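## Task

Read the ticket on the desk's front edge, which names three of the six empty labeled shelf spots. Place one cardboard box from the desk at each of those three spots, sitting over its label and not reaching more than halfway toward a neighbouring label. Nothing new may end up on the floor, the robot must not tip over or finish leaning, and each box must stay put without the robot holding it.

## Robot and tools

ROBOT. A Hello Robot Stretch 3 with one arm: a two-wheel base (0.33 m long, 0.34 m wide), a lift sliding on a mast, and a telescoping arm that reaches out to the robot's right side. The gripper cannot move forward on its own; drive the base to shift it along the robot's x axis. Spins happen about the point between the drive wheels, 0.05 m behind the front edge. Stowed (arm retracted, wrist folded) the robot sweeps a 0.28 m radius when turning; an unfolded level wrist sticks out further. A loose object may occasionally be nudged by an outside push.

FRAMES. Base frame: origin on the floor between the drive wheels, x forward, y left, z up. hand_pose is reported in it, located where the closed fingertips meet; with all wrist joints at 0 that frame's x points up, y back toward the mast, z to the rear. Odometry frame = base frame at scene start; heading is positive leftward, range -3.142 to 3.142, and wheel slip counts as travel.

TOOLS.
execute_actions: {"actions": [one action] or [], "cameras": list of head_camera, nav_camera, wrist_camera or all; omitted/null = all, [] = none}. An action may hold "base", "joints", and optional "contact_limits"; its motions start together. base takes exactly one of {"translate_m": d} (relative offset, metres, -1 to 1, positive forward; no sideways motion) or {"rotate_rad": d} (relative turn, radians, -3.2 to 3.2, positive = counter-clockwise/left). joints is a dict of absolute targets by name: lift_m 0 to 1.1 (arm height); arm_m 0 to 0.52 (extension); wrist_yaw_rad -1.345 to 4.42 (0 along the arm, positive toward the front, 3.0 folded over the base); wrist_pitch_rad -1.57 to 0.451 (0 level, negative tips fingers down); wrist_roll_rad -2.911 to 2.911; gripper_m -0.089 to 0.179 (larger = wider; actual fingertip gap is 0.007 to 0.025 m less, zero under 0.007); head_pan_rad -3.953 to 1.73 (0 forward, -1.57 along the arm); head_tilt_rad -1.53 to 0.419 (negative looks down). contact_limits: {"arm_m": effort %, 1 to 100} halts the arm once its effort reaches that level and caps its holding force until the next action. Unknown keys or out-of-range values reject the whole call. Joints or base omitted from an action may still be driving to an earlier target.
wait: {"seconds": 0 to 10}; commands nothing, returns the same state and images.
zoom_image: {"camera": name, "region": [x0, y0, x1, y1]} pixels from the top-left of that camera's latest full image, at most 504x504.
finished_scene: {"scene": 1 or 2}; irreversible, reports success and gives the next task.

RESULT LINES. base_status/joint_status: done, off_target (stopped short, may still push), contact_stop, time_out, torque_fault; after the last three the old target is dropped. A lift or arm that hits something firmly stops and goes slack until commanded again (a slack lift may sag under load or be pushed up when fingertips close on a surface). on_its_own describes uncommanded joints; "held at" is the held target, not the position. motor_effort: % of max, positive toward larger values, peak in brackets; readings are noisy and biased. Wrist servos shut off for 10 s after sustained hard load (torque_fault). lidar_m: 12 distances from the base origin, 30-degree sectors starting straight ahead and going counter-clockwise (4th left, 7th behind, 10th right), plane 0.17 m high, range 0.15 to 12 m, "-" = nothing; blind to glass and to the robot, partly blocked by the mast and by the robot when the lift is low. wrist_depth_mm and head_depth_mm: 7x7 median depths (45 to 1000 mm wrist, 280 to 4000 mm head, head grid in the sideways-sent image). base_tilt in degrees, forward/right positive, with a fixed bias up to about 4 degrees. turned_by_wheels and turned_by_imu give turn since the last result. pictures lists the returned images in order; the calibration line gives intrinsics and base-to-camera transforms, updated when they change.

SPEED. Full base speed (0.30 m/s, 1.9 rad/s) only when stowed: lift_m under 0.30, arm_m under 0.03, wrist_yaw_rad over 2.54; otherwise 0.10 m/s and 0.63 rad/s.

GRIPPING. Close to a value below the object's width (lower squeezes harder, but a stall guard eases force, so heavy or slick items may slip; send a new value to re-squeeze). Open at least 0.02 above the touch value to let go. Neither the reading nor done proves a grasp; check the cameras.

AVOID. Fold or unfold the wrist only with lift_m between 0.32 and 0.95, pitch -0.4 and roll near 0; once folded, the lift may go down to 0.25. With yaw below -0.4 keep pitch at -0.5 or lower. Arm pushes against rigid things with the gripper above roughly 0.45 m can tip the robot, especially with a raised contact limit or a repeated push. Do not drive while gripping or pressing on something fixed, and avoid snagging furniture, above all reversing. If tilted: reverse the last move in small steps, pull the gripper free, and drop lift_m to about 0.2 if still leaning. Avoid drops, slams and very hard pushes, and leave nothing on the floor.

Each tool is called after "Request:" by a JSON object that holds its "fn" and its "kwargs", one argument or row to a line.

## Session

Request:
{"fn": "execute_actions", "kwargs": {
  "actions": [
    {"joints":{"head_pan_rad":0,"head_tilt_rad":-0.4}}
  ],
  "cameras": ["nav_camera"]
}}

Request:
{"fn": "execute_actions", "kwargs": {
  "actions": [
    {"joints":{"head_pan_rad":1.5}}
  ],
  "cameras": ["nav_camera"]
}}

Request:
{"fn": "execute_actions", "kwargs": {
  "actions": [
    {"joints":{"head_pan_rad":-1.5}}
  ],
  "cameras": ["nav_camera"]
}}

Request:
{"fn": "execute_actions", "kwargs": {
  "actions": [
    {"joints":{"head_pan_rad":-3.1}}
  ],
  "cameras": ["nav_camera"]
}}

Scene clock: 0.80 s.
base_odometry: x=+0.000 y=+0.000 heading=+0.000 (m, m, rad; odometry frame)
turned_by_wheels: +0.000 (rad since the last result)
turned_by_imu: +0.000 (rad since the last result)
base_tilt: forward=-1.1 right=+0.6 (deg)
lidar_m: 2.00 2.05 1.69 1.35 1.53 1.82 1.73 1.80 2.39 2.52 2.59 2.11
head_depth_mm: 1820 1922 2042 2226 2373 1868 1500 / 1796 1914 2051 2199 2330 1868 1493 / 1777 1897 2031 2170 2310 1864 1494 / 1756 1875 2005 2160 2291 1860 1492 / 1748 1861 1984 2127 2263 1861 1491 / 1742 1838 1961 2118 2233 1849 1495 / 1718 1825 1949 2101 2244 1861 1490
base_status: not commanded
joint_positions: lift_m=+0.422 arm_m=-0.002 wrist_yaw_rad=+2.887 wrist_pitch_rad=-0.464 wrist_roll_rad=-0.011 gripper_m=+0.037 head_pan_rad=+0.007 head_tilt_rad=-0.394
joint_status: all done
motor_effort: left_wheel=+0(0) right_wheel=+0(1) lift_m=+33(33) arm_m=+1(1) wrist_yaw_rad=+0(0) wrist_pitch_rad=+6(5) wrist_roll_rad=+0(0) gripper_m=-1(1) head_pan_rad=-2(2) head_tilt_rad=-3(27) (%)
hand_pose: x=+0.0337 y=+0.0682 z=+0.4243 quat_wxyz=(+0.249, +0.699, +0.076, +0.666) (m; base frame)
wrist_depth_mm: - - - - - - - / - - - - - - - / - - - - - - - / 919 923 912 902 873 887 880 / 753 - 722 741 773 736 713 / 656 - - 643 635 622 622 / 568 578 573 572 551 542 543
pictures: nav_camera (sideways: a quarter turn counterclockwise sets it upright)
camera_calibration (this result's frames):
nav_camera: T_world_to_cam=[[0.330937, 0.0146693, 0.943539, -1.18881], [-0.0391847, -0.998803, 0.0292721, 0.0164695], [0.942839, -0.0466595, -0.329966, 0.387121], [0, 0, 0, 1]] pos_world=[0.0290743, 0.0519517, 1.24895]
Images, in order (width x height): nav_camera 672x504.

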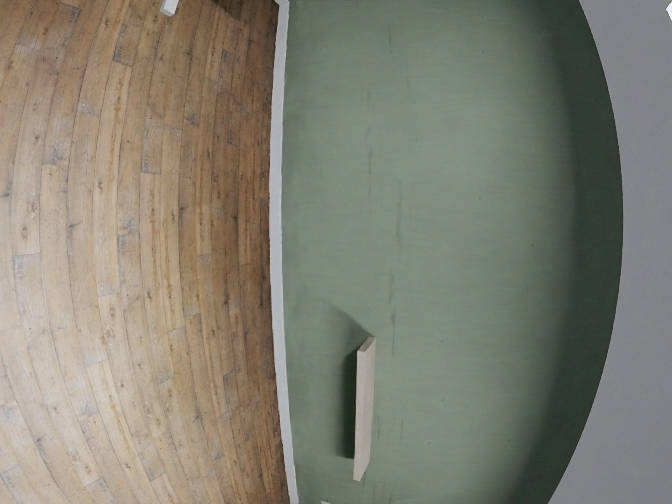

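Scene clock: 2.07 s.
base_odometry: x=+0.000 y=+0.000 heading=+0.000 (m, m, rad; odometry frame)
turned_by_wheels: +0.000 (rad since the last result)
turned_by_imu: +0.000 (rad since the last result)
base_tilt: forward=-1.1 right=+0.6 (deg)
lidar_m: 2.01 2.06 1.70 1.35 1.53 1.82 1.73 1.80 2.39 2.52 2.58 2.11
head_depth_mm: 1808 1937 1866 1826 2103 1837 1494 / 1773 1895 1856 2202 2304 1866 1499 / 1745 1867 1865 2152 2274 1850 1493 / 1725 1832 1841 2108 2252 1844 1490 / 1676 1793 1822 2042 1867 1843 1496 / 1644 1764 1823 2005 1646 1852 1487 / 1624 1745 1797 1981 2121 1791 1485
base_status: not commanded
joint_positions: lift_m=+0.422 arm_m=-0.002 wrist_yaw_rad=+2.887 wrist_pitch_rad=-0.464 wrist_roll_rad=-0.011 gripper_m=+0.037 head_pan_rad=+1.493 head_tilt_rad=-0.395
joint_status: all done
motor_effort: left_wheel=+0(0) right_wheel=+0(0) lift_m=+33(33) arm_m=+1(1) wrist_yaw_rad=+0(1) wrist_pitch_rad=+6(6) wrist_roll_rad=+0(0) gripper_m=+1(0) head_pan_rad=+2(32) head_tilt_rad=-3(2) (%)
hand_pose: x=+0.0337 y=+0.0682 z=+0.4243 quat_wxyz=(+0.249, +0.699, +0.076, +0.666) (m; base frame)
wrist_depth_mm: - - - - - - - / - - - - - - - / - - - - - - - / 901 928 890 879 884 849 867 / 756 - 751 761 763 728 731 / 650 - - 641 647 618 620 / 566 561 562 559 553 539 545
pictures: nav_camera (sideways: a quarter turn counterclockwise sets it upright)
camera_calibration (this result's frames):
nav_camera: T_world_to_cam=[[0.0135312, 0.331214, 0.943459, -1.18677], [0.991858, -0.123934, 0.0292833, 0.0101655], [0.126626, 0.935381, -0.330194, 0.392397], [0, 0, 0, 1]] pos_world=[-0.0437118, 0.0272942, 1.24894]
Images, in order (width x height): nav_camera 672x504.

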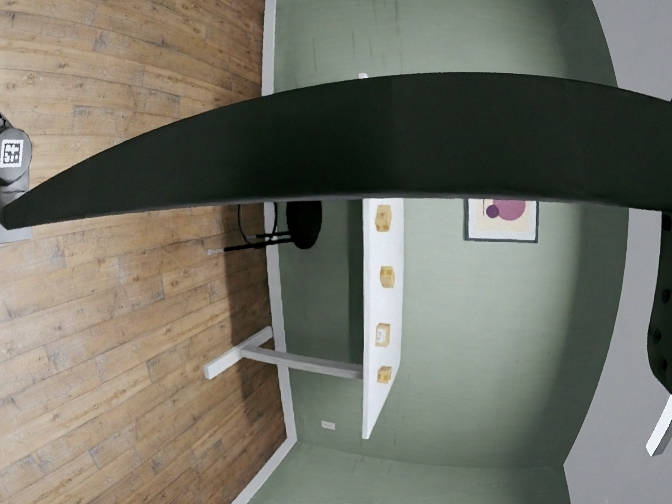

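Scene clock: 3.90 s.
base_odometry: x=+0.000 y=+0.000 heading=+0.000 (m, m, rad; odometry frame)
turned_by_wheels: +0.000 (rad since the last result)
turned_by_imu: +0.000 (rad since the last result)
base_tilt: forward=-1.1 right=+0.6 (deg)
lidar_m: 2.01 2.06 1.69 1.35 1.53 1.82 1.72 1.80 2.39 2.52 2.58 2.11
head_depth_mm: 2517 2687 2892 3081 2464 1858 1504 / 2455 2598 2770 2958 2461 1868 1490 / 2465 2586 2808 2976 2448 1849 1489 / 2472 2590 2807 2947 2466 1854 1494 / 2488 2662 2851 3009 2436 1862 1488 / 2518 2669 2854 3048 2457 1842 1491 / 2522 2653 2704 2906 2453 1847 1482
base_status: not commanded
joint_positions: lift_m=+0.422 arm_m=-0.002 wrist_yaw_rad=+2.887 wrist_pitch_rad=-0.464 wrist_roll_rad=-0.011 gripper_m=+0.037 head_pan_rad=-1.493 head_tilt_rad=-0.395
joint_status: all done
motor_effort: left_wheel=+0(0) right_wheel=+0(0) lift_m=+33(33) arm_m=+1(1) wrist_yaw_rad=+1(1) wrist_pitch_rad=+6(6) wrist_roll_rad=+0(0) gripper_m=+1(0) head_pan_rad=-2(31) head_tilt_rad=-4(3) (%)
hand_pose: x=+0.0337 y=+0.0682 z=+0.4243 quat_wxyz=(+0.249, +0.699, +0.076, +0.666) (m; base frame)
wrist_depth_mm: - - - - - - - / - - - - - - - / - - - - - - - / 936 933 889 899 860 863 864 / 764 - 758 732 731 741 732 / 643 - - 630 640 623 626 / 569 556 556 564 547 556 544
pictures: nav_camera (sideways: a quarter turn counterclockwise sets it upright)
camera_calibration (this result's frames):
nav_camera: T_world_to_cam=[[0.0381272, -0.329453, 0.943402, -1.18685], [-0.999067, -0.0317441, 0.0292913, 0.0222999], [0.0202974, -0.943638, -0.330356, 0.393256], [0, 0, 0, 1]] pos_world=[0.0595482, -0.019211, 1.24893]
Images, in order (width x height): nav_camera 672x504.

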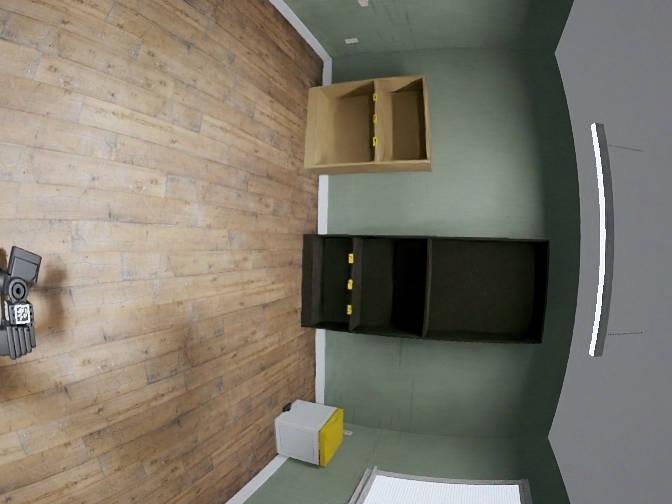

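Scene clock: 5.20 s.
base_odometry: x=+0.000 y=+0.000 heading=+0.000 (m, m, rad; odometry frame)
turned_by_wheels: +0.000 (rad since the last result)
turned_by_imu: +0.000 (rad since the last result)
base_tilt: forward=-1.1 right=+0.6 (deg)
lidar_m: 2.00 2.06 1.69 1.35 1.53 1.82 1.73 1.80 2.40 2.52 2.60 2.10
head_depth_mm: 1540 1643 1759 1883 2053 1862 1501 / 1534 1622 1753 1877 2031 1851 1497 / 1530 1619 1745 1876 2038 1856 1496 / 1532 1626 1735 1876 2032 1856 1485 / 1531 1629 1747 1872 2034 1847 1494 / 1519 1616 1738 1856 2007 1841 1492 / 1525 1614 1727 1856 2002 1851 1492
base_status: not commanded
joint_positions: lift_m=+0.422 arm_m=-0.002 wrist_yaw_rad=+2.887 wrist_pitch_rad=-0.464 wrist_roll_rad=-0.011 gripper_m=+0.037 head_pan_rad=-3.093 head_tilt_rad=-0.395
joint_status: all done
motor_effort: left_wheel=+1(0) right_wheel=-1(0) lift_m=+33(33) arm_m=+1(1) wrist_yaw_rad=+1(1) wrist_pitch_rad=+5(6) wrist_roll_rad=+0(0) gripper_m=+0(0) head_pan_rad=-2(32) head_tilt_rad=-3(3) (%)
hand_pose: x=+0.0337 y=+0.0682 z=+0.4243 quat_wxyz=(+0.249, +0.699, +0.076, +0.666) (m; base frame)
wrist_depth_mm: - - - - - - - / - - - - - - - / - - - - - - - / 913 893 854 882 872 864 870 / 761 - 760 745 747 725 717 / 635 - - 636 646 642 619 / 572 573 553 568 545 551 547
pictures: nav_camera (sideways: a quarter turn counterclockwise sets it upright)
camera_calibration (this result's frames):
nav_camera: T_world_to_cam=[[-0.33045, -0.0284898, 0.943393, -1.18459], [-0.00255153, 0.999568, 0.0292924, 0.0162196], [-0.94382, 0.0072726, -0.33038, 0.399169], [0, 0, 0, 1]] pos_world=[-0.0146625, -0.0528642, 1.24893]
Images, in order (width x height): nav_camera 672x504.

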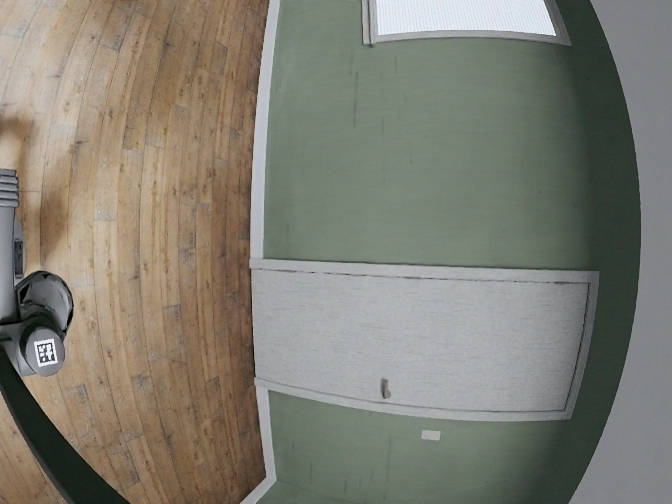

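Request:
{"fn": "execute_actions", "kwargs": {
  "actions": [
    {"base":{"rotate_rad":2.02},"joints":{"lift_m":0.29,"wrist_pitch_rad":-0.4,"head_pan_rad":-0.2}}
  ],
  "cameras": ["head_camera"]
}}

Request:
{"fn": "execute_actions", "kwargs": {
  "actions": [
    {"base":{"translate_m":0.65}}
  ],
  "cameras": []
}}

Request:
{"fn": "execute_actions", "kwargs": {
  "actions": [
    {"base":{"rotate_rad":1.15},"joints":{"lift_m":0.6,"head_pan_rad":-1.57,"head_tilt_rad":-0.65}}
  ],
  "cameras": []
}}

Request:
{"fn": "execute_actions", "kwargs": {
  "actions": [
    {"joints":{"wrist_yaw_rad":0,"gripper_m":0.17,"wrist_pitch_rad":0.2}}
  ]
}}

Scene clock: 9.80 s.
base_odometry: x=+0.000 y=+0.000 heading=+2.020 (m, m, rad; odometry frame)
turned_by_wheels: +2.020 (rad since the last result)
turned_by_imu: +2.035 (rad since the last result)
base_tilt: forward=-1.1 right=+0.6 (deg)
lidar_m: 1.53 1.87 1.73 1.78 2.25 2.52 2.60 2.16 2.00 2.03 1.70 1.32
head_depth_mm: 1626 1739 1802 1983 2148 1862 1498 / 1643 1765 1828 2017 1627 1868 1495 / 1656 1784 1847 2022 1623 1794 1492 / 1680 1816 1837 1217 2225 1859 1494 / 1737 1841 1835 1641 2239 1831 1498 / 1752 1870 1972 2168 2286 1853 1496 / 1775 1898 2036 2185 2336 1847 1488
base_status: done
joint_positions: lift_m=+0.290 arm_m=-0.002 wrist_yaw_rad=+2.887 wrist_pitch_rad=-0.420 wrist_roll_rad=-0.011 gripper_m=+0.037 head_pan_rad=-0.207 head_tilt_rad=-0.395
joint_status: all done
motor_effort: left_wheel=-4(13) right_wheel=+3(10) lift_m=+29(29) arm_m=+1(1) wrist_yaw_rad=+0(1) wrist_pitch_rad=+8(7) wrist_roll_rad=+0(0) gripper_m=+0(0) head_pan_rad=+2(33) head_tilt_rad=-4(2) (%)
hand_pose: x=+0.0352 y=+0.0738 z=+0.3024 quat_wxyz=(+0.234, +0.701, +0.060, +0.671) (m; base frame)
wrist_depth_mm: - - - - - - - / - - - - - - - / - 973 932 945 921 917 889 / - 756 754 729 717 708 701 / 615 - 612 615 615 577 578 / 524 - 528 511 514 494 499 / 448 - - 451 431 426 430
pictures: head_camera (sideways: a quarter turn clockwise sets it upright)
camera_calibration (this result's frames):
head_camera: T_world_to_cam=[[-0.346372, 0.0864797, -0.934103, 1.23454], [0.237134, 0.971475, 0.00200844, 0.00111584], [0.907631, -0.220812, -0.356999, 0.417552], [0, 0, 0, 1]] pos_world=[0.0483626, -0.0156461, 1.30225]
Images, in order (width x height): head_camera 896x504.

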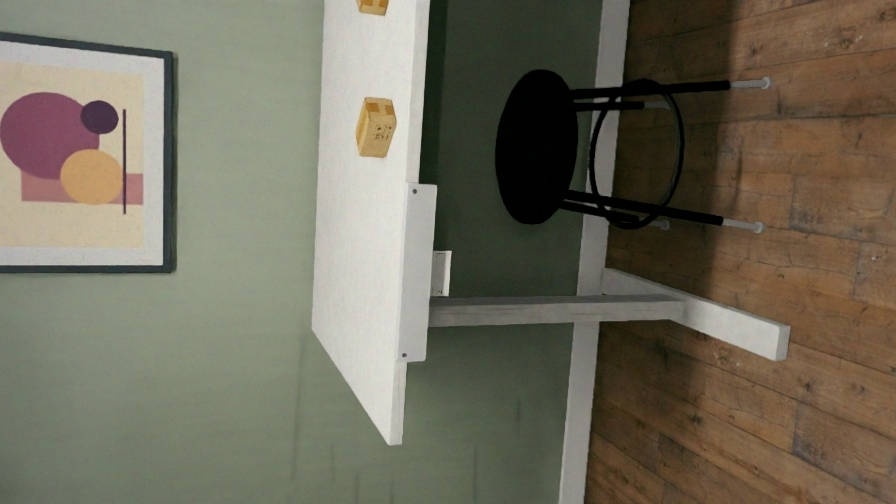

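Scene clock: 13.77 s.
base_odometry: x=-0.282 y=+0.586 heading=+2.020 (m, m, rad; odometry frame)
turned_by_wheels: +0.000 (rad since the last result)
turned_by_imu: -0.002 (rad since the last result)
base_tilt: forward=-1.1 right=+0.6 (deg)
lidar_m: 1.35 1.61 1.48 1.50 1.91 2.94 3.23 2.44 2.26 1.41 0.87 0.73
head_depth_mm: 1093 1180 1260 974 660 958 959 / 1110 1199 1278 973 659 606 1418 / 1132 1216 1293 968 658 1636 1501 / 1158 1234 1315 968 655 1117 1377 / 1177 1250 1340 1035 685 1681 1491 / 1190 1264 1359 1453 687 1712 1487 / 1202 1285 1384 1487 1606 1722 1489
base_status: done
joint_positions: lift_m=+0.290 arm_m=-0.002 wrist_yaw_rad=+2.887 wrist_pitch_rad=-0.419 wrist_roll_rad=-0.011 gripper_m=+0.037 head_pan_rad=-0.207 head_tilt_rad=-0.396
joint_status: not commanded
motor_effort: left_wheel=-4(10) right_wheel=+3(11) lift_m=+30(29) arm_m=+0(1) wrist_yaw_rad=+1(1) wrist_pitch_rad=+8(8) wrist_roll_rad=+0(0) gripper_m=+0(2) head_pan_rad=+3(2) head_tilt_rad=-2(2) (%)
hand_pose: x=+0.0352 y=+0.0739 z=+0.3025 quat_wxyz=(+0.234, +0.701, +0.060, +0.671) (m; base frame)
wrist_depth_mm: - - - - - - - / - - - - - - - / - 969 943 926 922 901 896 / - 751 754 737 727 713 712 / 625 - 610 611 614 593 583 / 515 - 530 506 513 503 503 / 445 - - 453 428 432 431
pictures: none
No camera images: the call's "cameras" was empty. Leave "cameras" out to get every camera's image.

Scene clock: 17.43 s.
base_odometry: x=-0.282 y=+0.586 heading=-3.114 (m, m, rad; odometry frame)
turned_by_wheels: +1.150 (rad since the last result)
turned_by_imu: +1.160 (rad since the last result)
base_tilt: forward=-1.1 right=+0.6 (deg)
lidar_m: 1.47 1.52 2.10 3.10 3.24 2.36 2.27 1.41 0.87 0.73 1.38 1.56
head_depth_mm: 1172 1238 766 1153 1112 1447 1271 / 1165 1241 802 640 1078 1487 1265 / 1155 1224 798 639 1109 1414 1261 / 1153 1216 799 637 1751 1478 1263 / 1145 1208 790 633 1637 1404 1247 / 1136 1202 788 632 1724 1473 1259 / 1133 1235 784 655 1726 1463 1261
base_status: done
joint_positions: lift_m=+0.600 arm_m=-0.002 wrist_yaw_rad=+2.887 wrist_pitch_rad=-0.419 wrist_roll_rad=-0.011 gripper_m=+0.037 head_pan_rad=-1.563 head_tilt_rad=-0.642
joint_status: all done
motor_effort: left_wheel=-4(14) right_wheel=+4(10) lift_m=+36(38) arm_m=+1(1) wrist_yaw_rad=+1(1) wrist_pitch_rad=+8(8) wrist_roll_rad=+0(0) gripper_m=-1(1) head_pan_rad=-2(34) head_tilt_rad=-4(22) (%)
hand_pose: x=+0.0352 y=+0.0739 z=+0.6123 quat_wxyz=(+0.234, +0.701, +0.060, +0.671) (m; base frame)
wrist_depth_mm: - - - - - - - / - - - - - - - / - - - - - - - / - - - - - - - / - - - - - - - / 873 - 923 869 865 859 855 / 780 764 743 765 742 744 743
pictures: none
No camera images: the call's "cameras" was empty. Leave "cameras" out to get every camera's image.

Scene clock: 19.87 s.
base_odometry: x=-0.282 y=+0.586 heading=-3.114 (m, m, rad; odometry frame)
turned_by_wheels: +0.000 (rad since the last result)
turned_by_imu: +0.000 (rad since the last result)
base_tilt: forward=-1.1 right=+0.7 (deg)
lidar_m: 1.48 1.53 2.10 3.11 3.23 2.35 2.26 1.41 0.87 0.73 1.38 1.56
head_depth_mm: 1175 1240 764 1148 1117 1445 1266 / 1165 1238 803 640 1079 1484 1265 / 1157 1229 797 637 1106 1412 1259 / 1150 1219 795 637 1754 1479 1294 / 1145 1210 790 634 1638 1426 1241 / 1138 1208 788 631 1733 1470 1256 / 1132 1233 785 655 1718 1468 1256
base_status: not commanded
joint_positions: lift_m=+0.600 arm_m=-0.002 wrist_yaw_rad=+0.003 wrist_pitch_rad=+0.176 wrist_roll_rad=-0.011 gripper_m=+0.170 head_pan_rad=-1.563 head_tilt_rad=-0.642
joint_status: all done
motor_effort: left_wheel=-4(4) right_wheel=+3(3) lift_m=+36(36) arm_m=+1(1) wrist_yaw_rad=-3(4) wrist_pitch_rad=+9(11) wrist_roll_rad=+0(0) gripper_m=+0(89) head_pan_rad=-2(2) head_tilt_rad=-4(5) (%)
hand_pose: x=-0.0206 y=-0.3997 z=+0.7599 quat_wxyz=(+0.708, -0.061, -0.700, +0.063) (m; base frame)
wrist_depth_mm: - 312 292 288 292 293 311 / - 406 419 302 404 454 472 / - - 685 625 663 712 - / - - - - - - - / - - - - - - - / - - - - 704 695 - / - - - - 547 519 -
pictures: head_camera (sideways: a quarter turn clockwise sets it upright), nav_camera (sideways: a quarter turn counterclockwise sets it upright), wrist_camera
camera_calibration (this result's frames):
head_camera: T_world_to_cam=[[0.00896048, 0.574212, -0.818658, 1.08179], [0.999691, -0.0241415, -0.00599103, 0.00687801], [-0.0232037, -0.818351, -0.57425, 0.705917], [0, 0, 0, 1]] pos_world=[-0.000189371, -0.0433245, 1.29103]
nav_camera: T_world_to_cam=[[0.0166719, -0.552034, 0.833655, -1.04355], [-0.998766, 0.0298073, 0.0397119, 0.00874266], [-0.0467713, -0.833289, -0.550856, 0.68059], [0, 0, 0, 1]] pos_world=[0.057962, -0.00920842, 1.24452]
wrist_camera: T_world_to_cam=[[-0.99974, 0.00289421, -0.0226381, -0.00235276], [0.0226266, -0.00393912, -0.999736, 0.800465], [-0.00298262, -0.999988, 0.00387261, -0.239098], [0, 0, 0, 1]] pos_world=[-0.0211771, -0.235935, 0.801126]
Images, in order (width x height): head_camera 896x504, nav_camera 672x504, wrist_camera 644x364.

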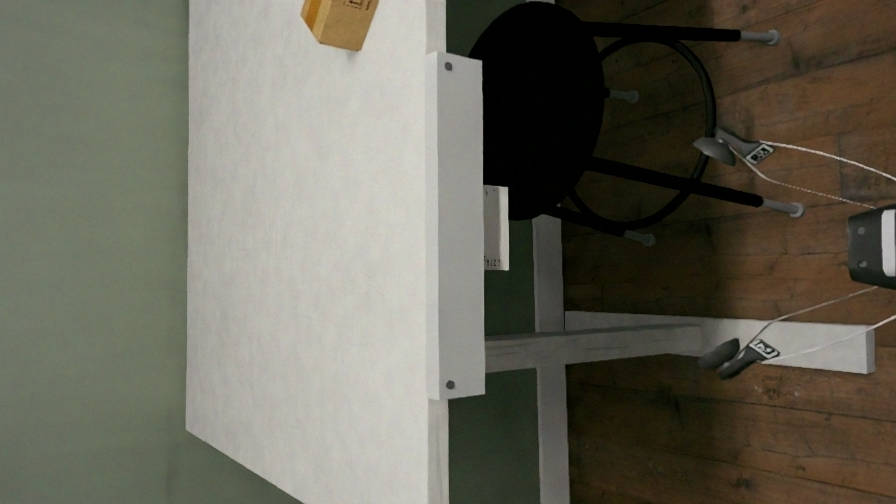

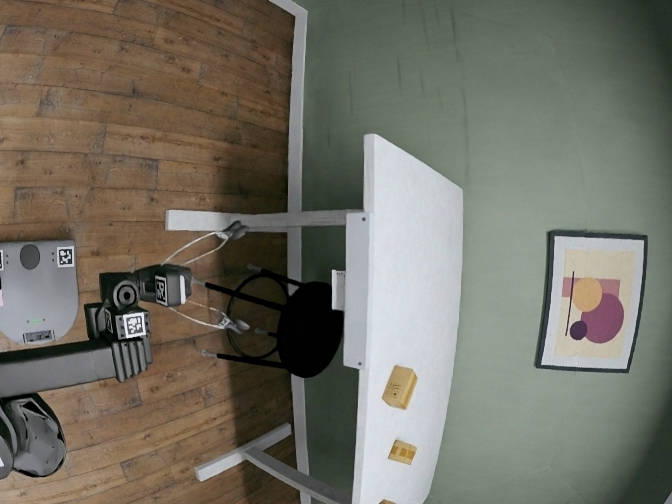

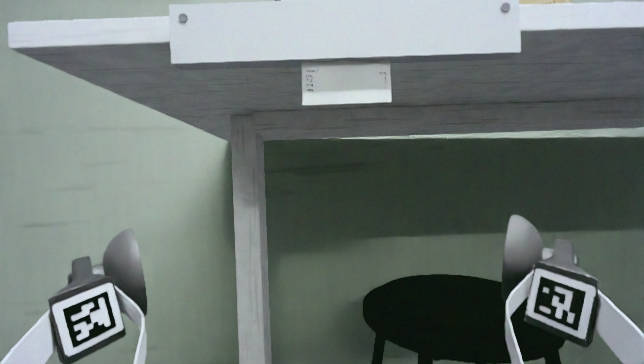

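Request:
{"fn": "execute_actions", "kwargs": {
  "actions": [
    {"joints":{"arm_m":0.18,"lift_m":0.65}}
  ],
  "cameras": ["wrist_camera"]
}}

Request:
{"fn": "zoom_image", "kwargs": {
  "camera": "wrist_camera",
  "region": [240,10,420,140]
}}

Request:
{"fn": "execute_actions", "kwargs": {
  "actions": [
    {"joints":{"arm_m":0.03}}
  ],
  "cameras": []
}}

Request:
{"fn": "execute_actions", "kwargs": {
  "actions": [
    {"base":{"translate_m":-0.27},"joints":{"wrist_pitch_rad":-0.3,"lift_m":1.06,"gripper_m":0.179}}
  ],
  "cameras": ["wrist_camera","nav_camera"]
}}

Scene clock: 23.47 s.
base_odometry: x=-0.282 y=+0.586 heading=-3.114 (m, m, rad; odometry frame)
turned_by_wheels: +0.000 (rad since the last result)
turned_by_imu: +0.001 (rad since the last result)
base_tilt: forward=-1.1 right=+0.7 (deg)
lidar_m: 1.47 1.52 2.10 3.12 3.23 2.35 2.26 1.41 0.87 0.73 1.37 1.56
head_depth_mm: 1176 1237 764 1152 1110 1455 1272 / 1168 1231 800 640 1074 1523 - / 1160 1221 798 637 1135 - 1214 / 1150 1214 795 635 1781 - 1239 / 1144 1212 792 633 1679 1405 1243 / 1138 1205 788 631 1724 1473 1259 / 1130 1231 784 655 1724 1474 1254
base_status: not commanded
joint_positions: lift_m=+0.650 arm_m=+0.180 wrist_yaw_rad=+0.002 wrist_pitch_rad=+0.178 wrist_roll_rad=-0.011 gripper_m=+0.170 head_pan_rad=-1.563 head_tilt_rad=-0.642
joint_status: all done
motor_effort: left_wheel=-4(4) right_wheel=+4(3) lift_m=+36(35) arm_m=+3(2) wrist_yaw_rad=-3(4) wrist_pitch_rad=+9(10) wrist_roll_rad=+0(0) gripper_m=+1(0) head_pan_rad=-3(4) head_tilt_rad=-4(4) (%)
hand_pose: x=-0.0209 y=-0.5812 z=+0.8103 quat_wxyz=(+0.708, -0.062, -0.700, +0.063) (m; base frame)
wrist_depth_mm: 116 118 120 121 121 121 130 / 247 253 261 121 121 238 299 / 870 496 435 432 438 439 444 / 880 879 514 901 906 920 913 / 876 899 503 878 896 931 913 / 886 861 896 917 896 911 893 / - 877 879 928 899 568 915
pictures: wrist_camera
camera_calibration (this result's frames):
wrist_camera: T_world_to_cam=[[-0.999735, 0.00421291, -0.0226485, -0.000258767], [0.0226245, -0.00565548, -0.999728, 0.849179], [-0.00433985, -0.999975, 0.00555866, -0.422198], [0, 0, 0, 1]] pos_world=[-0.0213032, -0.417384, 0.851289]
Images, in order (width x height): wrist_camera 644x364.

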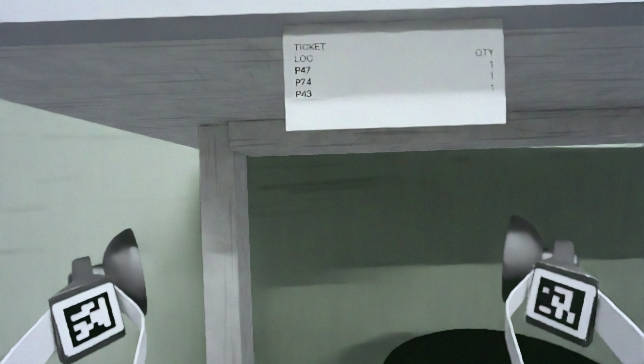

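Region (240, 10, 420, 140) of wrist_camera's 644x364 image, scaled by 2.800.

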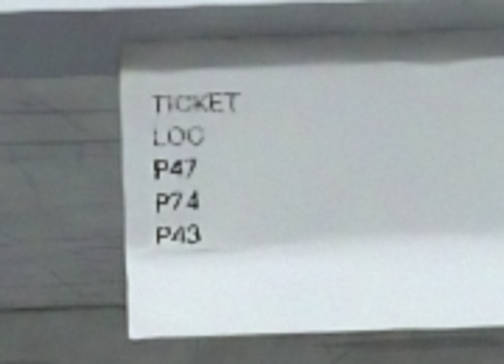

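Scene clock: 25.83 s.
base_odometry: x=-0.282 y=+0.586 heading=-3.114 (m, m, rad; odometry frame)
turned_by_wheels: +0.000 (rad since the last result)
turned_by_imu: +0.000 (rad since the last result)
base_tilt: forward=-1.1 right=+0.7 (deg)
lidar_m: 1.48 1.53 2.10 3.11 3.22 2.35 2.26 1.41 0.87 0.73 1.38 1.55
head_depth_mm: 1172 1237 765 1152 1110 1453 1272 / 1163 1232 800 639 1075 1453 1273 / 1159 1228 797 638 1107 1407 1271 / 1153 1218 795 637 1758 1480 - / 1143 1213 791 633 1635 1423 1244 / 1139 1206 787 631 1723 1467 1259 / 1135 1233 786 654 1716 1472 1260
base_status: not commanded
joint_positions: lift_m=+0.650 arm_m=+0.030 wrist_yaw_rad=+0.002 wrist_pitch_rad=+0.178 wrist_roll_rad=-0.011 gripper_m=+0.170 head_pan_rad=-1.563 head_tilt_rad=-0.642
joint_status: all done
motor_effort: left_wheel=-4(4) right_wheel=+3(3) lift_m=+36(36) arm_m=-1(4) wrist_yaw_rad=-3(2) wrist_pitch_rad=+9(9) wrist_roll_rad=+0(0) gripper_m=+1(1) head_pan_rad=-2(2) head_tilt_rad=-4(4) (%)
hand_pose: x=-0.0210 y=-0.4317 z=+0.8103 quat_wxyz=(+0.708, -0.062, -0.700, +0.063) (m; base frame)
wrist_depth_mm: - - - - - - - / 275 277 260 260 260 261 295 / - 487 506 269 472 586 579 / - - - - - - - / - - - - - - - / - - - - - - - / - - - - 567 576 -
pictures: none
No camera images: the call's "cameras" was empty. Leave "cameras" out to get every camera's image.

Scene clock: 30.40 s.
base_odometry: x=-0.012 y=+0.593 heading=-3.114 (m, m, rad; odometry frame)
turned_by_wheels: +0.000 (rad since the last result)
turned_by_imu: +0.002 (rad since the last result)
base_tilt: forward=-1.1 right=+0.6 (deg)
lidar_m: 1.74 1.79 2.47 3.09 2.86 2.07 1.99 1.24 1.21 0.72 0.97 1.84
head_depth_mm: - - - - - 1484 1269 / 1151 - - - - 1479 1268 / 1158 - - - - 1414 1267 / 1155 - - - - 1450 1262 / 1151 1214 755 1131 1066 1440 1263 / 1141 1206 831 616 1727 1467 1257 / 1140 1197 783 619 1630 1403 1247
base_status: done
joint_positions: lift_m=+1.060 arm_m=+0.030 wrist_yaw_rad=+0.002 wrist_pitch_rad=-0.316 wrist_roll_rad=-0.011 gripper_m=+0.179 head_pan_rad=-1.563 head_tilt_rad=-0.642
joint_status: all done
motor_effort: left_wheel=-4(12) right_wheel=+4(5) lift_m=+36(38) arm_m=-1(1) wrist_yaw_rad=-1(3) wrist_pitch_rad=+6(6) wrist_roll_rad=+0(0) gripper_m=+0(50) head_pan_rad=-2(3) head_tilt_rad=-5(5) (%)
hand_pose: x=-0.0211 y=-0.4113 z=+1.0961 quat_wxyz=(+0.702, +0.113, -0.694, -0.110) (m; base frame)
wrist_depth_mm: 893 916 916 936 931 953 954 / 962 - - - - - - / - 762 741 720 727 698 679 / 547 541 534 438 521 467 489 / 426 425 415 396 398 412 396 / 353 340 351 354 361 - 358 / - 892 - 714 - - -
pictures: nav_camera (sideways: a quarter turn counterclockwise sets it upright), wrist_camera
camera_calibration (this result's frames):
nav_camera: T_world_to_cam=[[0.0166158, -0.552036, 0.833655, -1.04355], [-0.998763, 0.0299089, 0.0397119, 0.00874263], [-0.0468561, -0.833284, -0.550856, 0.680591], [0, 0, 0, 1]] pos_world=[0.057961, -0.00921368, 1.24452]
wrist_camera: T_world_to_cam=[[-0.999747, 0.0147927, -0.0169322, 0.0033987], [0.0218921, 0.468809, -0.883028, 1.20313], [-0.0051244, -0.883176, -0.469014, 0.314291], [0, 0, 0, 1]] pos_world=[-0.0213307, -0.286515, 1.20987]
Images, in order (width x height): nav_camera 672x504, wrist_camera 644x364.

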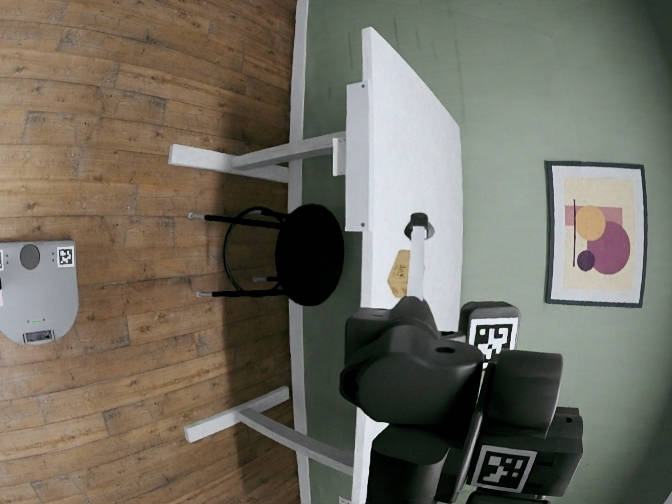

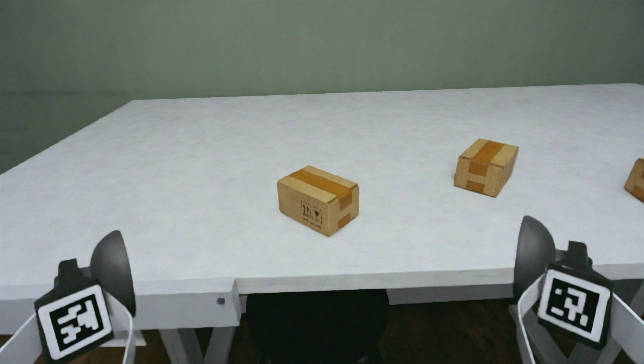

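Request:
{"fn": "execute_actions", "kwargs": {
  "actions": [
    {"base":{"translate_m":-0.185},"joints":{"wrist_yaw_rad":0.9,"arm_m":0.368,"lift_m":1.02}}
  ],
  "cameras": ["wrist_camera"]
}}

Request:
{"fn": "execute_actions", "kwargs": {
  "actions": [
    {"joints":{"lift_m":0.954}}
  ],
  "cameras": ["wrist_camera"]
}}

Scene clock: 36.83 s.
base_odometry: x=+0.173 y=+0.598 heading=-3.114 (m, m, rad; odometry frame)
turned_by_wheels: +0.000 (rad since the last result)
turned_by_imu: +0.002 (rad since the last result)
base_tilt: forward=-1.1 right=+0.6 (deg)
lidar_m: 1.93 2.01 2.74 3.08 2.59 1.88 1.81 1.87 1.09 0.75 0.78 1.87
head_depth_mm: 1159 - 764 669 1809 1487 1266 / 1138 1071 802 667 1795 1483 1269 / 1128 - 728 665 1784 1477 1266 / 1129 - 729 661 1774 1477 1261 / 1149 1223 752 659 1098 1437 1256 / 1142 1163 752 656 1061 1471 1256 / 1140 1189 669 656 1069 1403 1255
base_status: done
joint_positions: lift_m=+1.020 arm_m=+0.368 wrist_yaw_rad=+0.898 wrist_pitch_rad=-0.316 wrist_roll_rad=-0.011 gripper_m=+0.179 head_pan_rad=-1.563 head_tilt_rad=-0.642
joint_status: all done
motor_effort: left_wheel=-4(11) right_wheel=+3(5) lift_m=+30(30) arm_m=+3(8) wrist_yaw_rad=+3(5) wrist_pitch_rad=+7(7) wrist_roll_rad=+0(0) gripper_m=+0(0) head_pan_rad=-2(2) head_tilt_rad=-3(3) (%)
hand_pose: x=+0.1631 y=-0.6599 z=+1.0562 quat_wxyz=(+0.681, +0.402, -0.577, +0.205) (m; base frame)
wrist_depth_mm: - - - - 790 653 552 / - - - - 810 685 576 / - - 623 610 588 575 562 / - 453 444 434 434 422 415 / 387 357 347 339 336 348 330 / - 286 284 215 278 274 281 / - 242 239 181 236 233 222
pictures: wrist_camera
camera_calibration (this result's frames):
wrist_camera: T_world_to_cam=[[-0.63607, -0.771446, -0.0169188, -0.387625], [-0.352984, 0.310399, -0.882641, 1.23658], [0.686161, -0.55545, -0.469744, 0.181235], [0, 0, 0, 1]] pos_world=[0.0655793, -0.582197, 1.17003]
Images, in order (width x height): wrist_camera 644x364.

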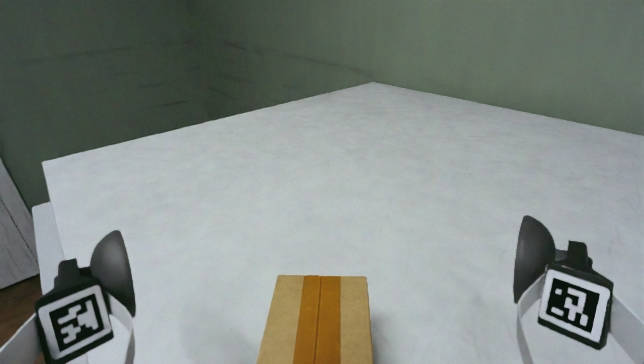

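Scene clock: 38.27 s.
base_odometry: x=+0.173 y=+0.598 heading=-3.114 (m, m, rad; odometry frame)
turned_by_wheels: +0.000 (rad since the last result)
turned_by_imu: +0.000 (rad since the last result)
base_tilt: forward=-1.1 right=+0.6 (deg)
lidar_m: 1.93 2.01 2.73 3.10 2.59 1.88 1.81 1.87 1.09 0.75 0.77 1.87
head_depth_mm: 1177 1240 - - 1797 1486 1269 / 1170 1249 745 667 1798 1486 1265 / 1165 1229 725 663 1775 1482 1262 / 1155 1237 - 661 1766 1474 1267 / 1150 1212 - 659 1097 1440 1261 / 1141 1209 787 659 1065 1475 1258 / 1144 1191 764 654 1066 1399 1257
base_status: not commanded
joint_positions: lift_m=+0.954 arm_m=+0.368 wrist_yaw_rad=+0.898 wrist_pitch_rad=-0.316 wrist_roll_rad=-0.011 gripper_m=+0.179 head_pan_rad=-1.563 head_tilt_rad=-0.642
joint_status: all done
motor_effort: left_wheel=-4(4) right_wheel=+3(3) lift_m=+29(27) arm_m=+3(3) wrist_yaw_rad=+3(3) wrist_pitch_rad=+7(7) wrist_roll_rad=+0(0) gripper_m=+0(1) head_pan_rad=-2(1) head_tilt_rad=-4(3) (%)
hand_pose: x=+0.1631 y=-0.6599 z=+0.9902 quat_wxyz=(+0.681, +0.402, -0.577, +0.205) (m; base frame)
wrist_depth_mm: - - - - 782 645 554 / - - - 687 657 637 560 / 493 439 427 414 403 397 391 / 321 311 306 300 299 291 289 / 245 248 230 155 230 238 226 / 207 197 139 127 191 190 193 / - 166 129 121 162 160 153
pictures: wrist_camera
camera_calibration (this result's frames):
wrist_camera: T_world_to_cam=[[-0.63607, -0.771445, -0.0169187, -0.388742], [-0.352984, 0.310399, -0.882641, 1.17833], [0.686161, -0.55545, -0.469744, 0.150234], [0, 0, 0, 1]] pos_world=[0.0655793, -0.582198, 1.10403]
Images, in order (width x height): wrist_camera 644x364.

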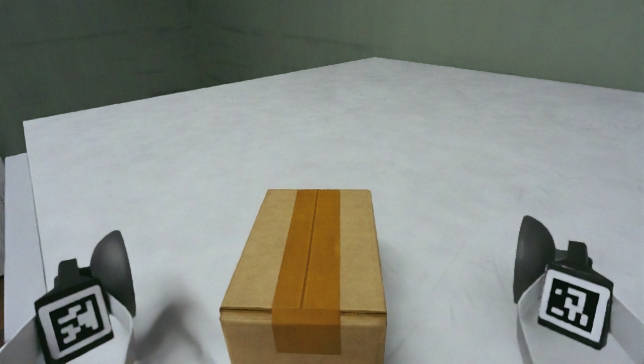

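Request:
{"fn": "execute_actions", "kwargs": {
  "actions": [
    {"joints":{"gripper_m":0.02,"arm_m":0.36}}
  ],
  "cameras": []
}}

Request:
{"fn": "execute_actions", "kwargs": {
  "actions": [
    {"joints":{"lift_m":0.99}}
  ],
  "cameras": ["wrist_camera"]
}}

Request:
{"fn": "execute_actions", "kwargs": {
  "actions": [
    {"joints":{"arm_m":0.0}}
  ],
  "cameras": []
}}

Request:
{"fn": "execute_actions", "kwargs": {
  "actions": [
    {"base":{"rotate_rad":1.36},"joints":{"lift_m":0.65,"wrist_yaw_rad":1.5,"wrist_pitch_rad":-0.4,"head_pan_rad":0,"head_tilt_rad":-0.45}}
  ],
  "cameras": []
}}

Request:
{"fn": "execute_actions", "kwargs": {
  "actions": [
    {"base":{"translate_m":0.6},"joints":{"lift_m":0.29,"wrist_yaw_rad":2.6}}
  ],
  "cameras": []
}}

Request:
{"fn": "execute_actions", "kwargs": {
  "actions": [
    {"base":{"translate_m":1}}
  ],
  "cameras": ["head_camera"]
}}

Request:
{"fn": "execute_actions", "kwargs": {
  "actions": [
    {"base":{"translate_m":0.9}}
  ],
  "cameras": []
}}

Request:
{"fn": "execute_actions", "kwargs": {
  "actions": [
    {"base":{"rotate_rad":1.78},"joints":{"lift_m":0.55,"wrist_yaw_rad":0,"wrist_pitch_rad":-0.3,"head_pan_rad":-1.57,"head_tilt_rad":-0.8}}
  ],
  "cameras": ["head_camera","wrist_camera"]
}}

Scene clock: 42.53 s.
base_odometry: x=+0.173 y=+0.598 heading=-3.114 (m, m, rad; odometry frame)
turned_by_wheels: +0.000 (rad since the last result)
turned_by_imu: +0.001 (rad since the last result)
base_tilt: forward=-1.1 right=+0.7 (deg)
lidar_m: 1.93 2.02 2.74 3.09 2.59 1.88 1.81 1.87 1.09 0.74 0.78 1.87
head_depth_mm: 1175 1247 - - 1798 1489 1271 / 1169 1253 730 667 1797 1481 1267 / 1167 - 724 666 1784 1478 1264 / 1160 1230 - 662 1765 1471 1264 / 1153 1216 - 658 1095 1437 1262 / 1146 1203 826 656 1060 1465 1262 / 1136 1188 763 654 1069 1402 1253
base_status: not commanded
joint_positions: lift_m=+0.954 arm_m=+0.360 wrist_yaw_rad=+0.898 wrist_pitch_rad=-0.316 wrist_roll_rad=-0.011 gripper_m=+0.021 head_pan_rad=-1.563 head_tilt_rad=-0.642
joint_status: all done
motor_effort: left_wheel=-4(4) right_wheel=+3(3) lift_m=+29(30) arm_m=-1(1) wrist_yaw_rad=+3(2) wrist_pitch_rad=+7(7) wrist_roll_rad=+0(0) gripper_m=-19(95) head_pan_rad=-2(2) head_tilt_rad=-4(4) (%)
hand_pose: x=+0.1632 y=-0.6524 z=+0.9902 quat_wxyz=(+0.681, +0.402, -0.577, +0.205) (m; base frame)
wrist_depth_mm: - - - - 814 658 565 / - - - 686 659 641 557 / - 443 432 417 415 395 391 / 336 311 307 199 296 291 288 / 252 244 240 155 196 229 227 / 207 197 131 128 126 190 187 / 187 168 161 136 154 160 159
pictures: none
No camera images: the call's "cameras" was empty. Leave "cameras" out to get every camera's image.

Scene clock: 43.67 s.
base_odometry: x=+0.173 y=+0.598 heading=-3.114 (m, m, rad; odometry frame)
turned_by_wheels: +0.000 (rad since the last result)
turned_by_imu: +0.000 (rad since the last result)
base_tilt: forward=-1.1 right=+0.7 (deg)
lidar_m: 1.93 2.02 2.74 3.09 2.59 1.88 1.81 1.87 1.09 0.74 0.77 1.88
head_depth_mm: 1176 1246 - 669 1797 1481 1271 / 1168 - 798 667 1804 1481 1266 / 1149 - 725 663 1775 1481 1266 / 1156 - 722 662 1766 1476 1258 / 1158 1213 718 659 1098 1443 1259 / 1143 1204 716 658 1062 1470 1255 / 1138 1193 682 654 1071 1403 1255
base_status: not commanded
joint_positions: lift_m=+0.990 arm_m=+0.360 wrist_yaw_rad=+0.898 wrist_pitch_rad=-0.323 wrist_roll_rad=-0.011 gripper_m=+0.021 head_pan_rad=-1.563 head_tilt_rad=-0.642
joint_status: all done
motor_effort: left_wheel=-4(4) right_wheel=+3(3) lift_m=+37(39) arm_m=-1(1) wrist_yaw_rad=+2(2) wrist_pitch_rad=+10(10) wrist_roll_rad=+0(0) gripper_m=-19(19) head_pan_rad=-2(2) head_tilt_rad=-4(4) (%)
hand_pose: x=+0.1626 y=-0.6519 z=+1.0243 quat_wxyz=(+0.682, +0.404, -0.575, +0.202) (m; base frame)
wrist_depth_mm: - - - - 812 673 571 / - - - 963 775 678 593 / - 532 517 507 494 484 476 / 414 383 373 197 364 357 353 / 329 298 301 155 220 280 278 / 267 246 133 128 126 233 231 / - 206 198 136 191 198 197
pictures: wrist_camera
camera_calibration (this result's frames):
wrist_camera: T_world_to_cam=[[-0.635972, -0.771529, -0.016804, -0.382516], [-0.357827, 0.31411, -0.879372, 1.20561], [0.683739, -0.553243, -0.475839, 0.179126], [0, 0, 0, 1]] pos_world=[0.0656547, -0.574716, 1.13898]
Images, in order (width x height): wrist_camera 644x364.

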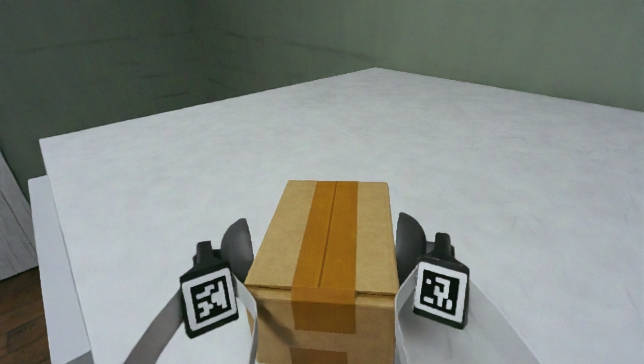

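Scene clock: 47.53 s.
base_odometry: x=+0.173 y=+0.598 heading=-3.114 (m, m, rad; odometry frame)
turned_by_wheels: +0.000 (rad since the last result)
turned_by_imu: +0.001 (rad since the last result)
base_tilt: forward=-1.1 right=+0.7 (deg)
lidar_m: 1.93 2.02 2.74 3.09 2.59 1.88 1.80 1.87 1.09 0.74 0.77 1.88
head_depth_mm: 1174 1241 804 - - - 1268 / 1173 1234 801 641 - - - / 1163 1222 730 638 - - - / 1159 1221 757 650 - - 1215 / 1148 1215 790 659 1091 - 1189 / 1146 1204 788 631 - - 1236 / 1137 1194 784 629 - - 1254
base_status: not commanded
joint_positions: lift_m=+0.990 arm_m=+0.000 wrist_yaw_rad=+0.899 wrist_pitch_rad=-0.324 wrist_roll_rad=-0.011 gripper_m=+0.021 head_pan_rad=-1.563 head_tilt_rad=-0.642
joint_status: all done
motor_effort: left_wheel=-4(4) right_wheel=+3(3) lift_m=+37(37) arm_m=-1(1) wrist_yaw_rad=+1(3) wrist_pitch_rad=+10(10) wrist_roll_rad=+0(0) gripper_m=-18(19) head_pan_rad=-3(2) head_tilt_rad=-4(4) (%)
hand_pose: x=+0.1627 y=-0.2918 z=+1.0242 quat_wxyz=(+0.682, +0.405, -0.575, +0.203) (m; base frame)
wrist_depth_mm: - - - - - - 818 / - - - - 789 769 744 / - - - 550 501 488 481 / - - - 198 406 373 352 / - - - 154 - - 305 / - - 133 127 126 720 757 / - - - 135 - 665 635
pictures: none
No camera images: the call's "cameras" was empty. Leave "cameras" out to get every camera's image.

Scene clock: 51.47 s.
base_odometry: x=+0.173 y=+0.598 heading=-1.754 (m, m, rad; odometry frame)
turned_by_wheels: +1.360 (rad since the last result)
turned_by_imu: +1.372 (rad since the last result)
base_tilt: forward=-1.1 right=+0.7 (deg)
lidar_m: 3.11 3.12 2.04 1.80 1.81 1.09 0.75 0.77 1.07 1.93 1.93 2.32
head_depth_mm: 3237 3325 3237 3169 2249 1740 1424 / 3376 3659 3789 3180 2239 1737 1422 / 3264 3561 3801 3144 2228 1741 1418 / 3116 3374 3675 3115 2237 1737 1415 / 3027 3244 3490 3126 2227 1727 1417 / 2950 3183 3391 3097 2231 1728 1415 / 2904 3107 3357 3114 2221 1733 1415
base_status: done
joint_positions: lift_m=+0.650 arm_m=+0.000 wrist_yaw_rad=+1.497 wrist_pitch_rad=-0.422 wrist_roll_rad=-0.011 gripper_m=+0.021 head_pan_rad=-0.007 head_tilt_rad=-0.458
joint_status: all done
motor_effort: left_wheel=-4(10) right_wheel=+4(7) lift_m=+30(28) arm_m=-1(1) wrist_yaw_rad=+3(6) wrist_pitch_rad=+9(10) wrist_roll_rad=+0(0) gripper_m=-19(19) head_pan_rad=+2(34) head_tilt_rad=+3(20) (%)
hand_pose: x=+0.2019 y=-0.1618 z=+0.6618 quat_wxyz=(+0.610, +0.577, -0.402, +0.365) (m; base frame)
wrist_depth_mm: - - - - - - - / - - - - - - - / - - - - - - - / - - - 198 - - - / - - - 155 - - - / 957 915 133 128 125 921 893 / 830 834 779 135 778 786 793
pictures: none
No camera images: the call's "cameras" was empty. Leave "cameras" out to get every camera's image.

Scene clock: 57.47 s.
base_odometry: x=+0.063 y=+0.008 heading=-1.754 (m, m, rad; odometry frame)
turned_by_wheels: +0.000 (rad since the last result)
turned_by_imu: -0.001 (rad since the last result)
base_tilt: forward=-1.1 right=+0.6 (deg)
lidar_m: 2.52 2.58 2.20 1.94 1.95 1.66 1.34 1.31 2.02 1.79 1.82 2.16
head_depth_mm: 2828 3012 3100 2626 2244 1740 1426 / 2770 2983 3280 2916 2251 1750 1422 / 2660 2880 3171 3164 2229 1740 1425 / 2591 2758 2999 2966 2233 1730 1418 / 2476 2664 2845 2881 2228 1730 1419 / 2409 2591 2761 2869 2220 1726 1421 / 2375 2550 2726 2867 2211 1729 1409
base_status: done
joint_positions: lift_m=+0.290 arm_m=+0.000 wrist_yaw_rad=+2.597 wrist_pitch_rad=-0.423 wrist_roll_rad=-0.011 gripper_m=+0.021 head_pan_rad=-0.007 head_tilt_rad=-0.457
joint_status: all done
motor_effort: left_wheel=-3(10) right_wheel=+2(9) lift_m=+30(33) arm_m=-1(1) wrist_yaw_rad=+3(5) wrist_pitch_rad=+9(9) wrist_roll_rad=+0(0) gripper_m=-19(19) head_pan_rad=+3(2) head_tilt_rad=+3(3) (%)
hand_pose: x=+0.0946 y=+0.0462 z=+0.3017 quat_wxyz=(+0.329, +0.702, -0.041, +0.630) (m; base frame)
wrist_depth_mm: - - - - - - - / - - - - - - - / - 962 982 922 932 911 890 / 753 761 751 198 722 714 725 / 621 600 637 154 371 579 585 / 526 515 133 127 126 499 501 / 460 449 427 135 412 433 432
pictures: none
No camera images: the call's "cameras" was empty. Leave "cameras" out to get every camera's image.

Scene clock: 62.53 s.
base_odometry: x=-0.119 y=-0.975 heading=-1.754 (m, m, rad; odometry frame)
turned_by_wheels: +0.000 (rad since the last result)
turned_by_imu: -0.003 (rad since the last result)
base_tilt: forward=-1.1 right=+0.7 (deg)
lidar_m: 1.60 1.57 2.11 2.16 2.17 2.56 2.29 2.47 1.81 1.60 1.60 1.55
head_depth_mm: 1836 1984 2189 2388 2255 1754 1425 / 1787 1930 2112 2295 2235 1738 1430 / 1730 1864 2026 2221 2226 1744 1417 / 1551 1653 1802 1940 2072 1741 1425 / 1577 1659 1822 1922 2055 1734 1420 / 1534 1629 1770 1876 1997 1728 1417 / 1507 1588 1723 1819 1960 1731 1418
base_status: done
joint_positions: lift_m=+0.290 arm_m=+0.000 wrist_yaw_rad=+2.598 wrist_pitch_rad=-0.423 wrist_roll_rad=-0.011 gripper_m=+0.021 head_pan_rad=-0.007 head_tilt_rad=-0.457
joint_status: not commanded
motor_effort: left_wheel=-3(10) right_wheel=+2(10) lift_m=+30(30) arm_m=-1(1) wrist_yaw_rad=+3(3) wrist_pitch_rad=+9(9) wrist_roll_rad=+0(0) gripper_m=-19(18) head_pan_rad=+2(3) head_tilt_rad=+3(4) (%)
hand_pose: x=+0.0946 y=+0.0462 z=+0.3017 quat_wxyz=(+0.329, +0.702, -0.041, +0.630) (m; base frame)
wrist_depth_mm: - - - - - - - / - - - - - - - / - 965 936 933 921 882 903 / 763 758 731 199 717 697 695 / 619 606 618 155 370 583 577 / 517 524 133 128 126 499 490 / 455 460 423 136 418 433 431
pictures: head_camera (sideways: a quarter turn clockwise sets it upright)
camera_calibration (this result's frames):
head_camera: T_world_to_cam=[[-0.413328, 0.0163454, -0.910436, 1.20406], [0.0394947, 0.99922, 0.0000092604, 0.00492423], [0.909726, -0.0359535, -0.413651, 0.491262], [0, 0, 0, 1]] pos_world=[0.0505639, -0.00693869, 1.29943]
Images, in order (width x height): head_camera 896x504.

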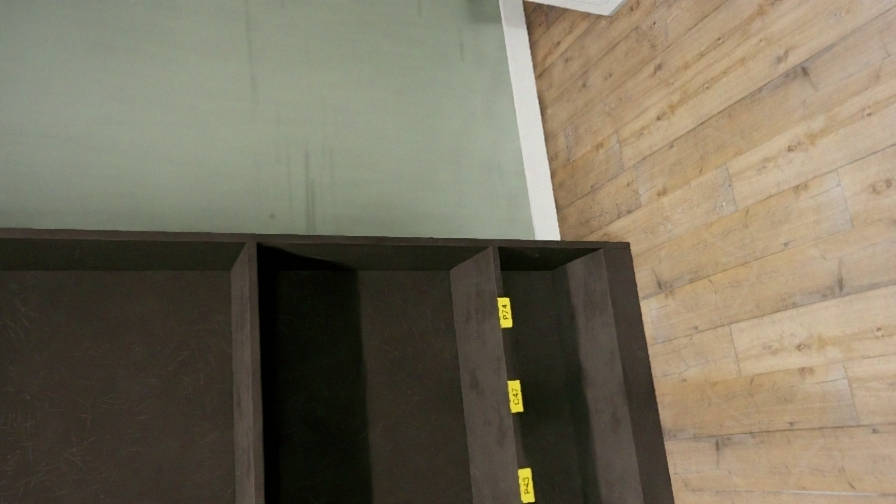

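Scene clock: 67.30 s.
base_odometry: x=-0.284 y=-1.860 heading=-1.755 (m, m, rad; odometry frame)
turned_by_wheels: +0.000 (rad since the last result)
turned_by_imu: -0.002 (rad since the last result)
base_tilt: forward=-1.1 right=+0.6 (deg)
lidar_m: 0.70 0.91 0.82 1.96 2.37 2.80 3.16 2.62 1.58 1.39 0.98 1.11
head_depth_mm: 939 1017 1113 1222 1361 1520 1426 / 908 984 1072 1176 1300 1452 1426 / 619 649 708 760 871 1333 1350 / 777 833 863 953 1057 1091 1099 / 776 829 866 972 1066 1123 970 / 756 807 851 944 1028 1091 969 / 739 790 831 916 995 1066 920
base_status: done
joint_positions: lift_m=+0.290 arm_m=+0.000 wrist_yaw_rad=+2.598 wrist_pitch_rad=-0.423 wrist_roll_rad=-0.011 gripper_m=+0.021 head_pan_rad=-0.007 head_tilt_rad=-0.457
joint_status: not commanded
motor_effort: left_wheel=-3(9) right_wheel=+3(11) lift_m=+30(30) arm_m=-1(1) wrist_yaw_rad=+2(3) wrist_pitch_rad=+9(9) wrist_roll_rad=+0(0) gripper_m=-19(19) head_pan_rad=+3(1) head_tilt_rad=+3(3) (%)
hand_pose: x=+0.0946 y=+0.0462 z=+0.3017 quat_wxyz=(+0.329, +0.702, -0.041, +0.630) (m; base frame)
wrist_depth_mm: - - - - 875 771 642 / - - - - 878 790 694 / - 933 949 871 765 677 679 / 751 736 748 199 705 646 559 / 619 612 631 155 369 583 553 / 519 512 133 128 126 493 499 / 457 455 422 135 426 428 429
pictures: none
No camera images: the call's "cameras" was empty. Leave "cameras" out to get every camera's image.

Scene clock: 71.07 s.
base_odometry: x=-0.284 y=-1.860 heading=+0.025 (m, m, rad; odometry frame)
turned_by_wheels: +1.780 (rad since the last result)
turned_by_imu: +1.795 (rad since the last result)
base_tilt: forward=-1.1 right=+0.7 (deg)
lidar_m: 2.37 2.45 3.29 3.17 2.01 1.45 0.98 1.00 0.70 0.91 0.82 1.24
head_depth_mm: 697 698 788 1376 1550 1359 1195 / 765 895 1005 1055 1159 1334 1210 / 761 905 1050 1181 1358 1310 1211 / 757 904 1043 1171 1347 751 - / 750 900 1039 1171 1345 1294 1182 / 745 896 1033 1161 1343 1289 1180 / 737 894 1029 1152 1336 1286 1180
base_status: done
joint_positions: lift_m=+0.550 arm_m=+0.000 wrist_yaw_rad=+0.003 wrist_pitch_rad=-0.328 wrist_roll_rad=-0.011 gripper_m=+0.021 head_pan_rad=-1.563 head_tilt_rad=-0.790
joint_status: all done
motor_effort: left_wheel=-4(13) right_wheel=+3(9) lift_m=+37(39) arm_m=-1(1) wrist_yaw_rad=-2(6) wrist_pitch_rad=+11(9) wrist_roll_rad=+0(0) gripper_m=-19(19) head_pan_rad=-2(32) head_tilt_rad=-3(27) (%)
hand_pose: x=-0.0209 y=-0.3800 z=+0.5832 quat_wxyz=(+0.702, +0.117, -0.693, -0.114) (m; base frame)
wrist_depth_mm: 591 588 585 586 605 418 683 / 608 622 636 633 643 456 724 / 630 644 661 656 640 488 799 / 501 499 479 198 498 526 862 / 600 781 785 154 383 911 928 / 641 778 133 128 126 859 872 / 649 664 627 135 632 753 733
pictures: head_camera (sideways: a quarter turn clockwise sets it upright), wrist_camera
camera_calibration (this result's frames):
head_camera: T_world_to_cam=[[0.00809456, 0.688768, -0.724937, 0.959635], [0.99968, -0.0229576, -0.0106499, 0.0129418], [-0.0239781, -0.724618, -0.688733, 0.854844], [0, 0, 0, 1]] pos_world=[-0.000207928, -0.0412333, 1.28457]
wrist_camera: T_world_to_cam=[[-0.999762, 0.0140339, -0.0167189, -0.00593811], [0.0214029, 0.479763, -0.877137, 0.736227], [-0.00428855, -0.877286, -0.479949, 0.109991], [0, 0, 0, 1]] pos_world=[-0.0212224, -0.256638, 0.698462]
Images, in order (width x height): head_camera 896x504, wrist_camera 644x364.

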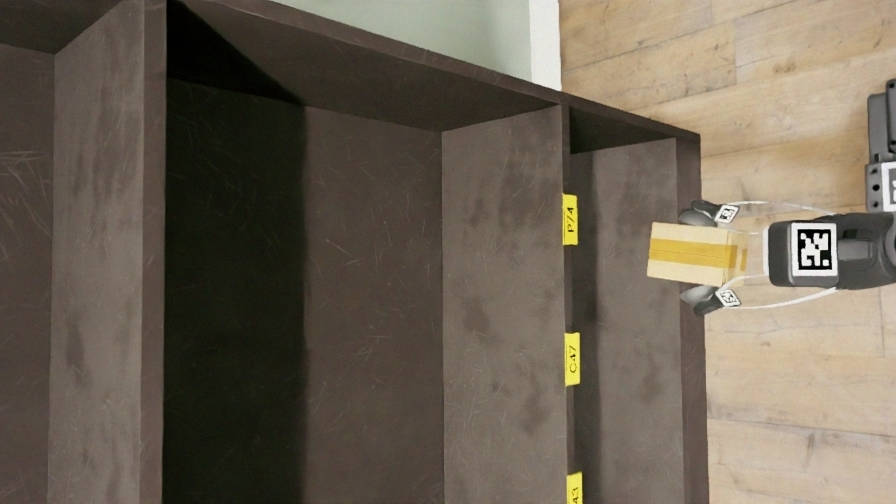

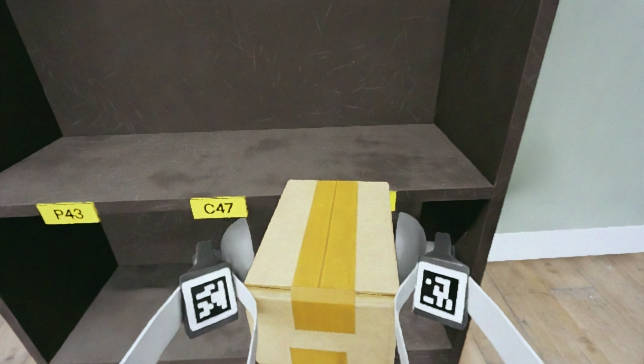

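Request:
{"fn": "execute_actions", "kwargs": {
  "actions": [
    {"base":{"translate_m":-0.065},"joints":{"arm_m":0.38,"lift_m":0.5}}
  ],
  "cameras": []
}}

Scene clock: 75.60 s.
base_odometry: x=-0.349 y=-1.861 heading=+0.025 (m, m, rad; odometry frame)
turned_by_wheels: +0.000 (rad since the last result)
turned_by_imu: +0.001 (rad since the last result)
base_tilt: forward=-1.1 right=+0.7 (deg)
lidar_m: 2.43 2.51 3.39 3.18 1.92 1.38 0.92 0.93 0.68 0.78 0.86 1.30
head_depth_mm: 587 961 1157 1377 1549 1357 1195 / 721 724 787 954 1540 1360 1213 / 760 906 1049 1163 1090 1308 1189 / 755 902 1041 1174 1375 1299 1187 / 749 897 1037 1167 1350 1293 1185 / 741 895 1032 1160 1079 1293 1179 / 735 895 1026 1156 1340 1292 1180
base_status: done
joint_positions: lift_m=+0.500 arm_m=+0.380 wrist_yaw_rad=+0.002 wrist_pitch_rad=-0.328 wrist_roll_rad=-0.011 gripper_m=+0.021 head_pan_rad=-1.563 head_tilt_rad=-0.790
joint_status: all done
motor_effort: left_wheel=-4(11) right_wheel=+4(4) lift_m=+30(35) arm_m=+3(6) wrist_yaw_rad=-2(3) wrist_pitch_rad=+11(12) wrist_roll_rad=+0(0) gripper_m=-19(18) head_pan_rad=-1(2) head_tilt_rad=-4(4) (%)
hand_pose: x=-0.0211 y=-0.7595 z=+0.5335 quat_wxyz=(+0.702, +0.117, -0.693, -0.114) (m; base frame)
wrist_depth_mm: 247 249 252 255 255 256 209 / 267 270 271 274 275 274 210 / 289 288 292 294 296 294 211 / 311 314 317 197 314 313 213 / 311 307 316 155 225 279 215 / 252 254 133 128 126 241 216 / 214 213 203 135 197 204 198
pictures: none
No camera images: the call's "cameras" was empty. Leave "cameras" out to get every camera's image.


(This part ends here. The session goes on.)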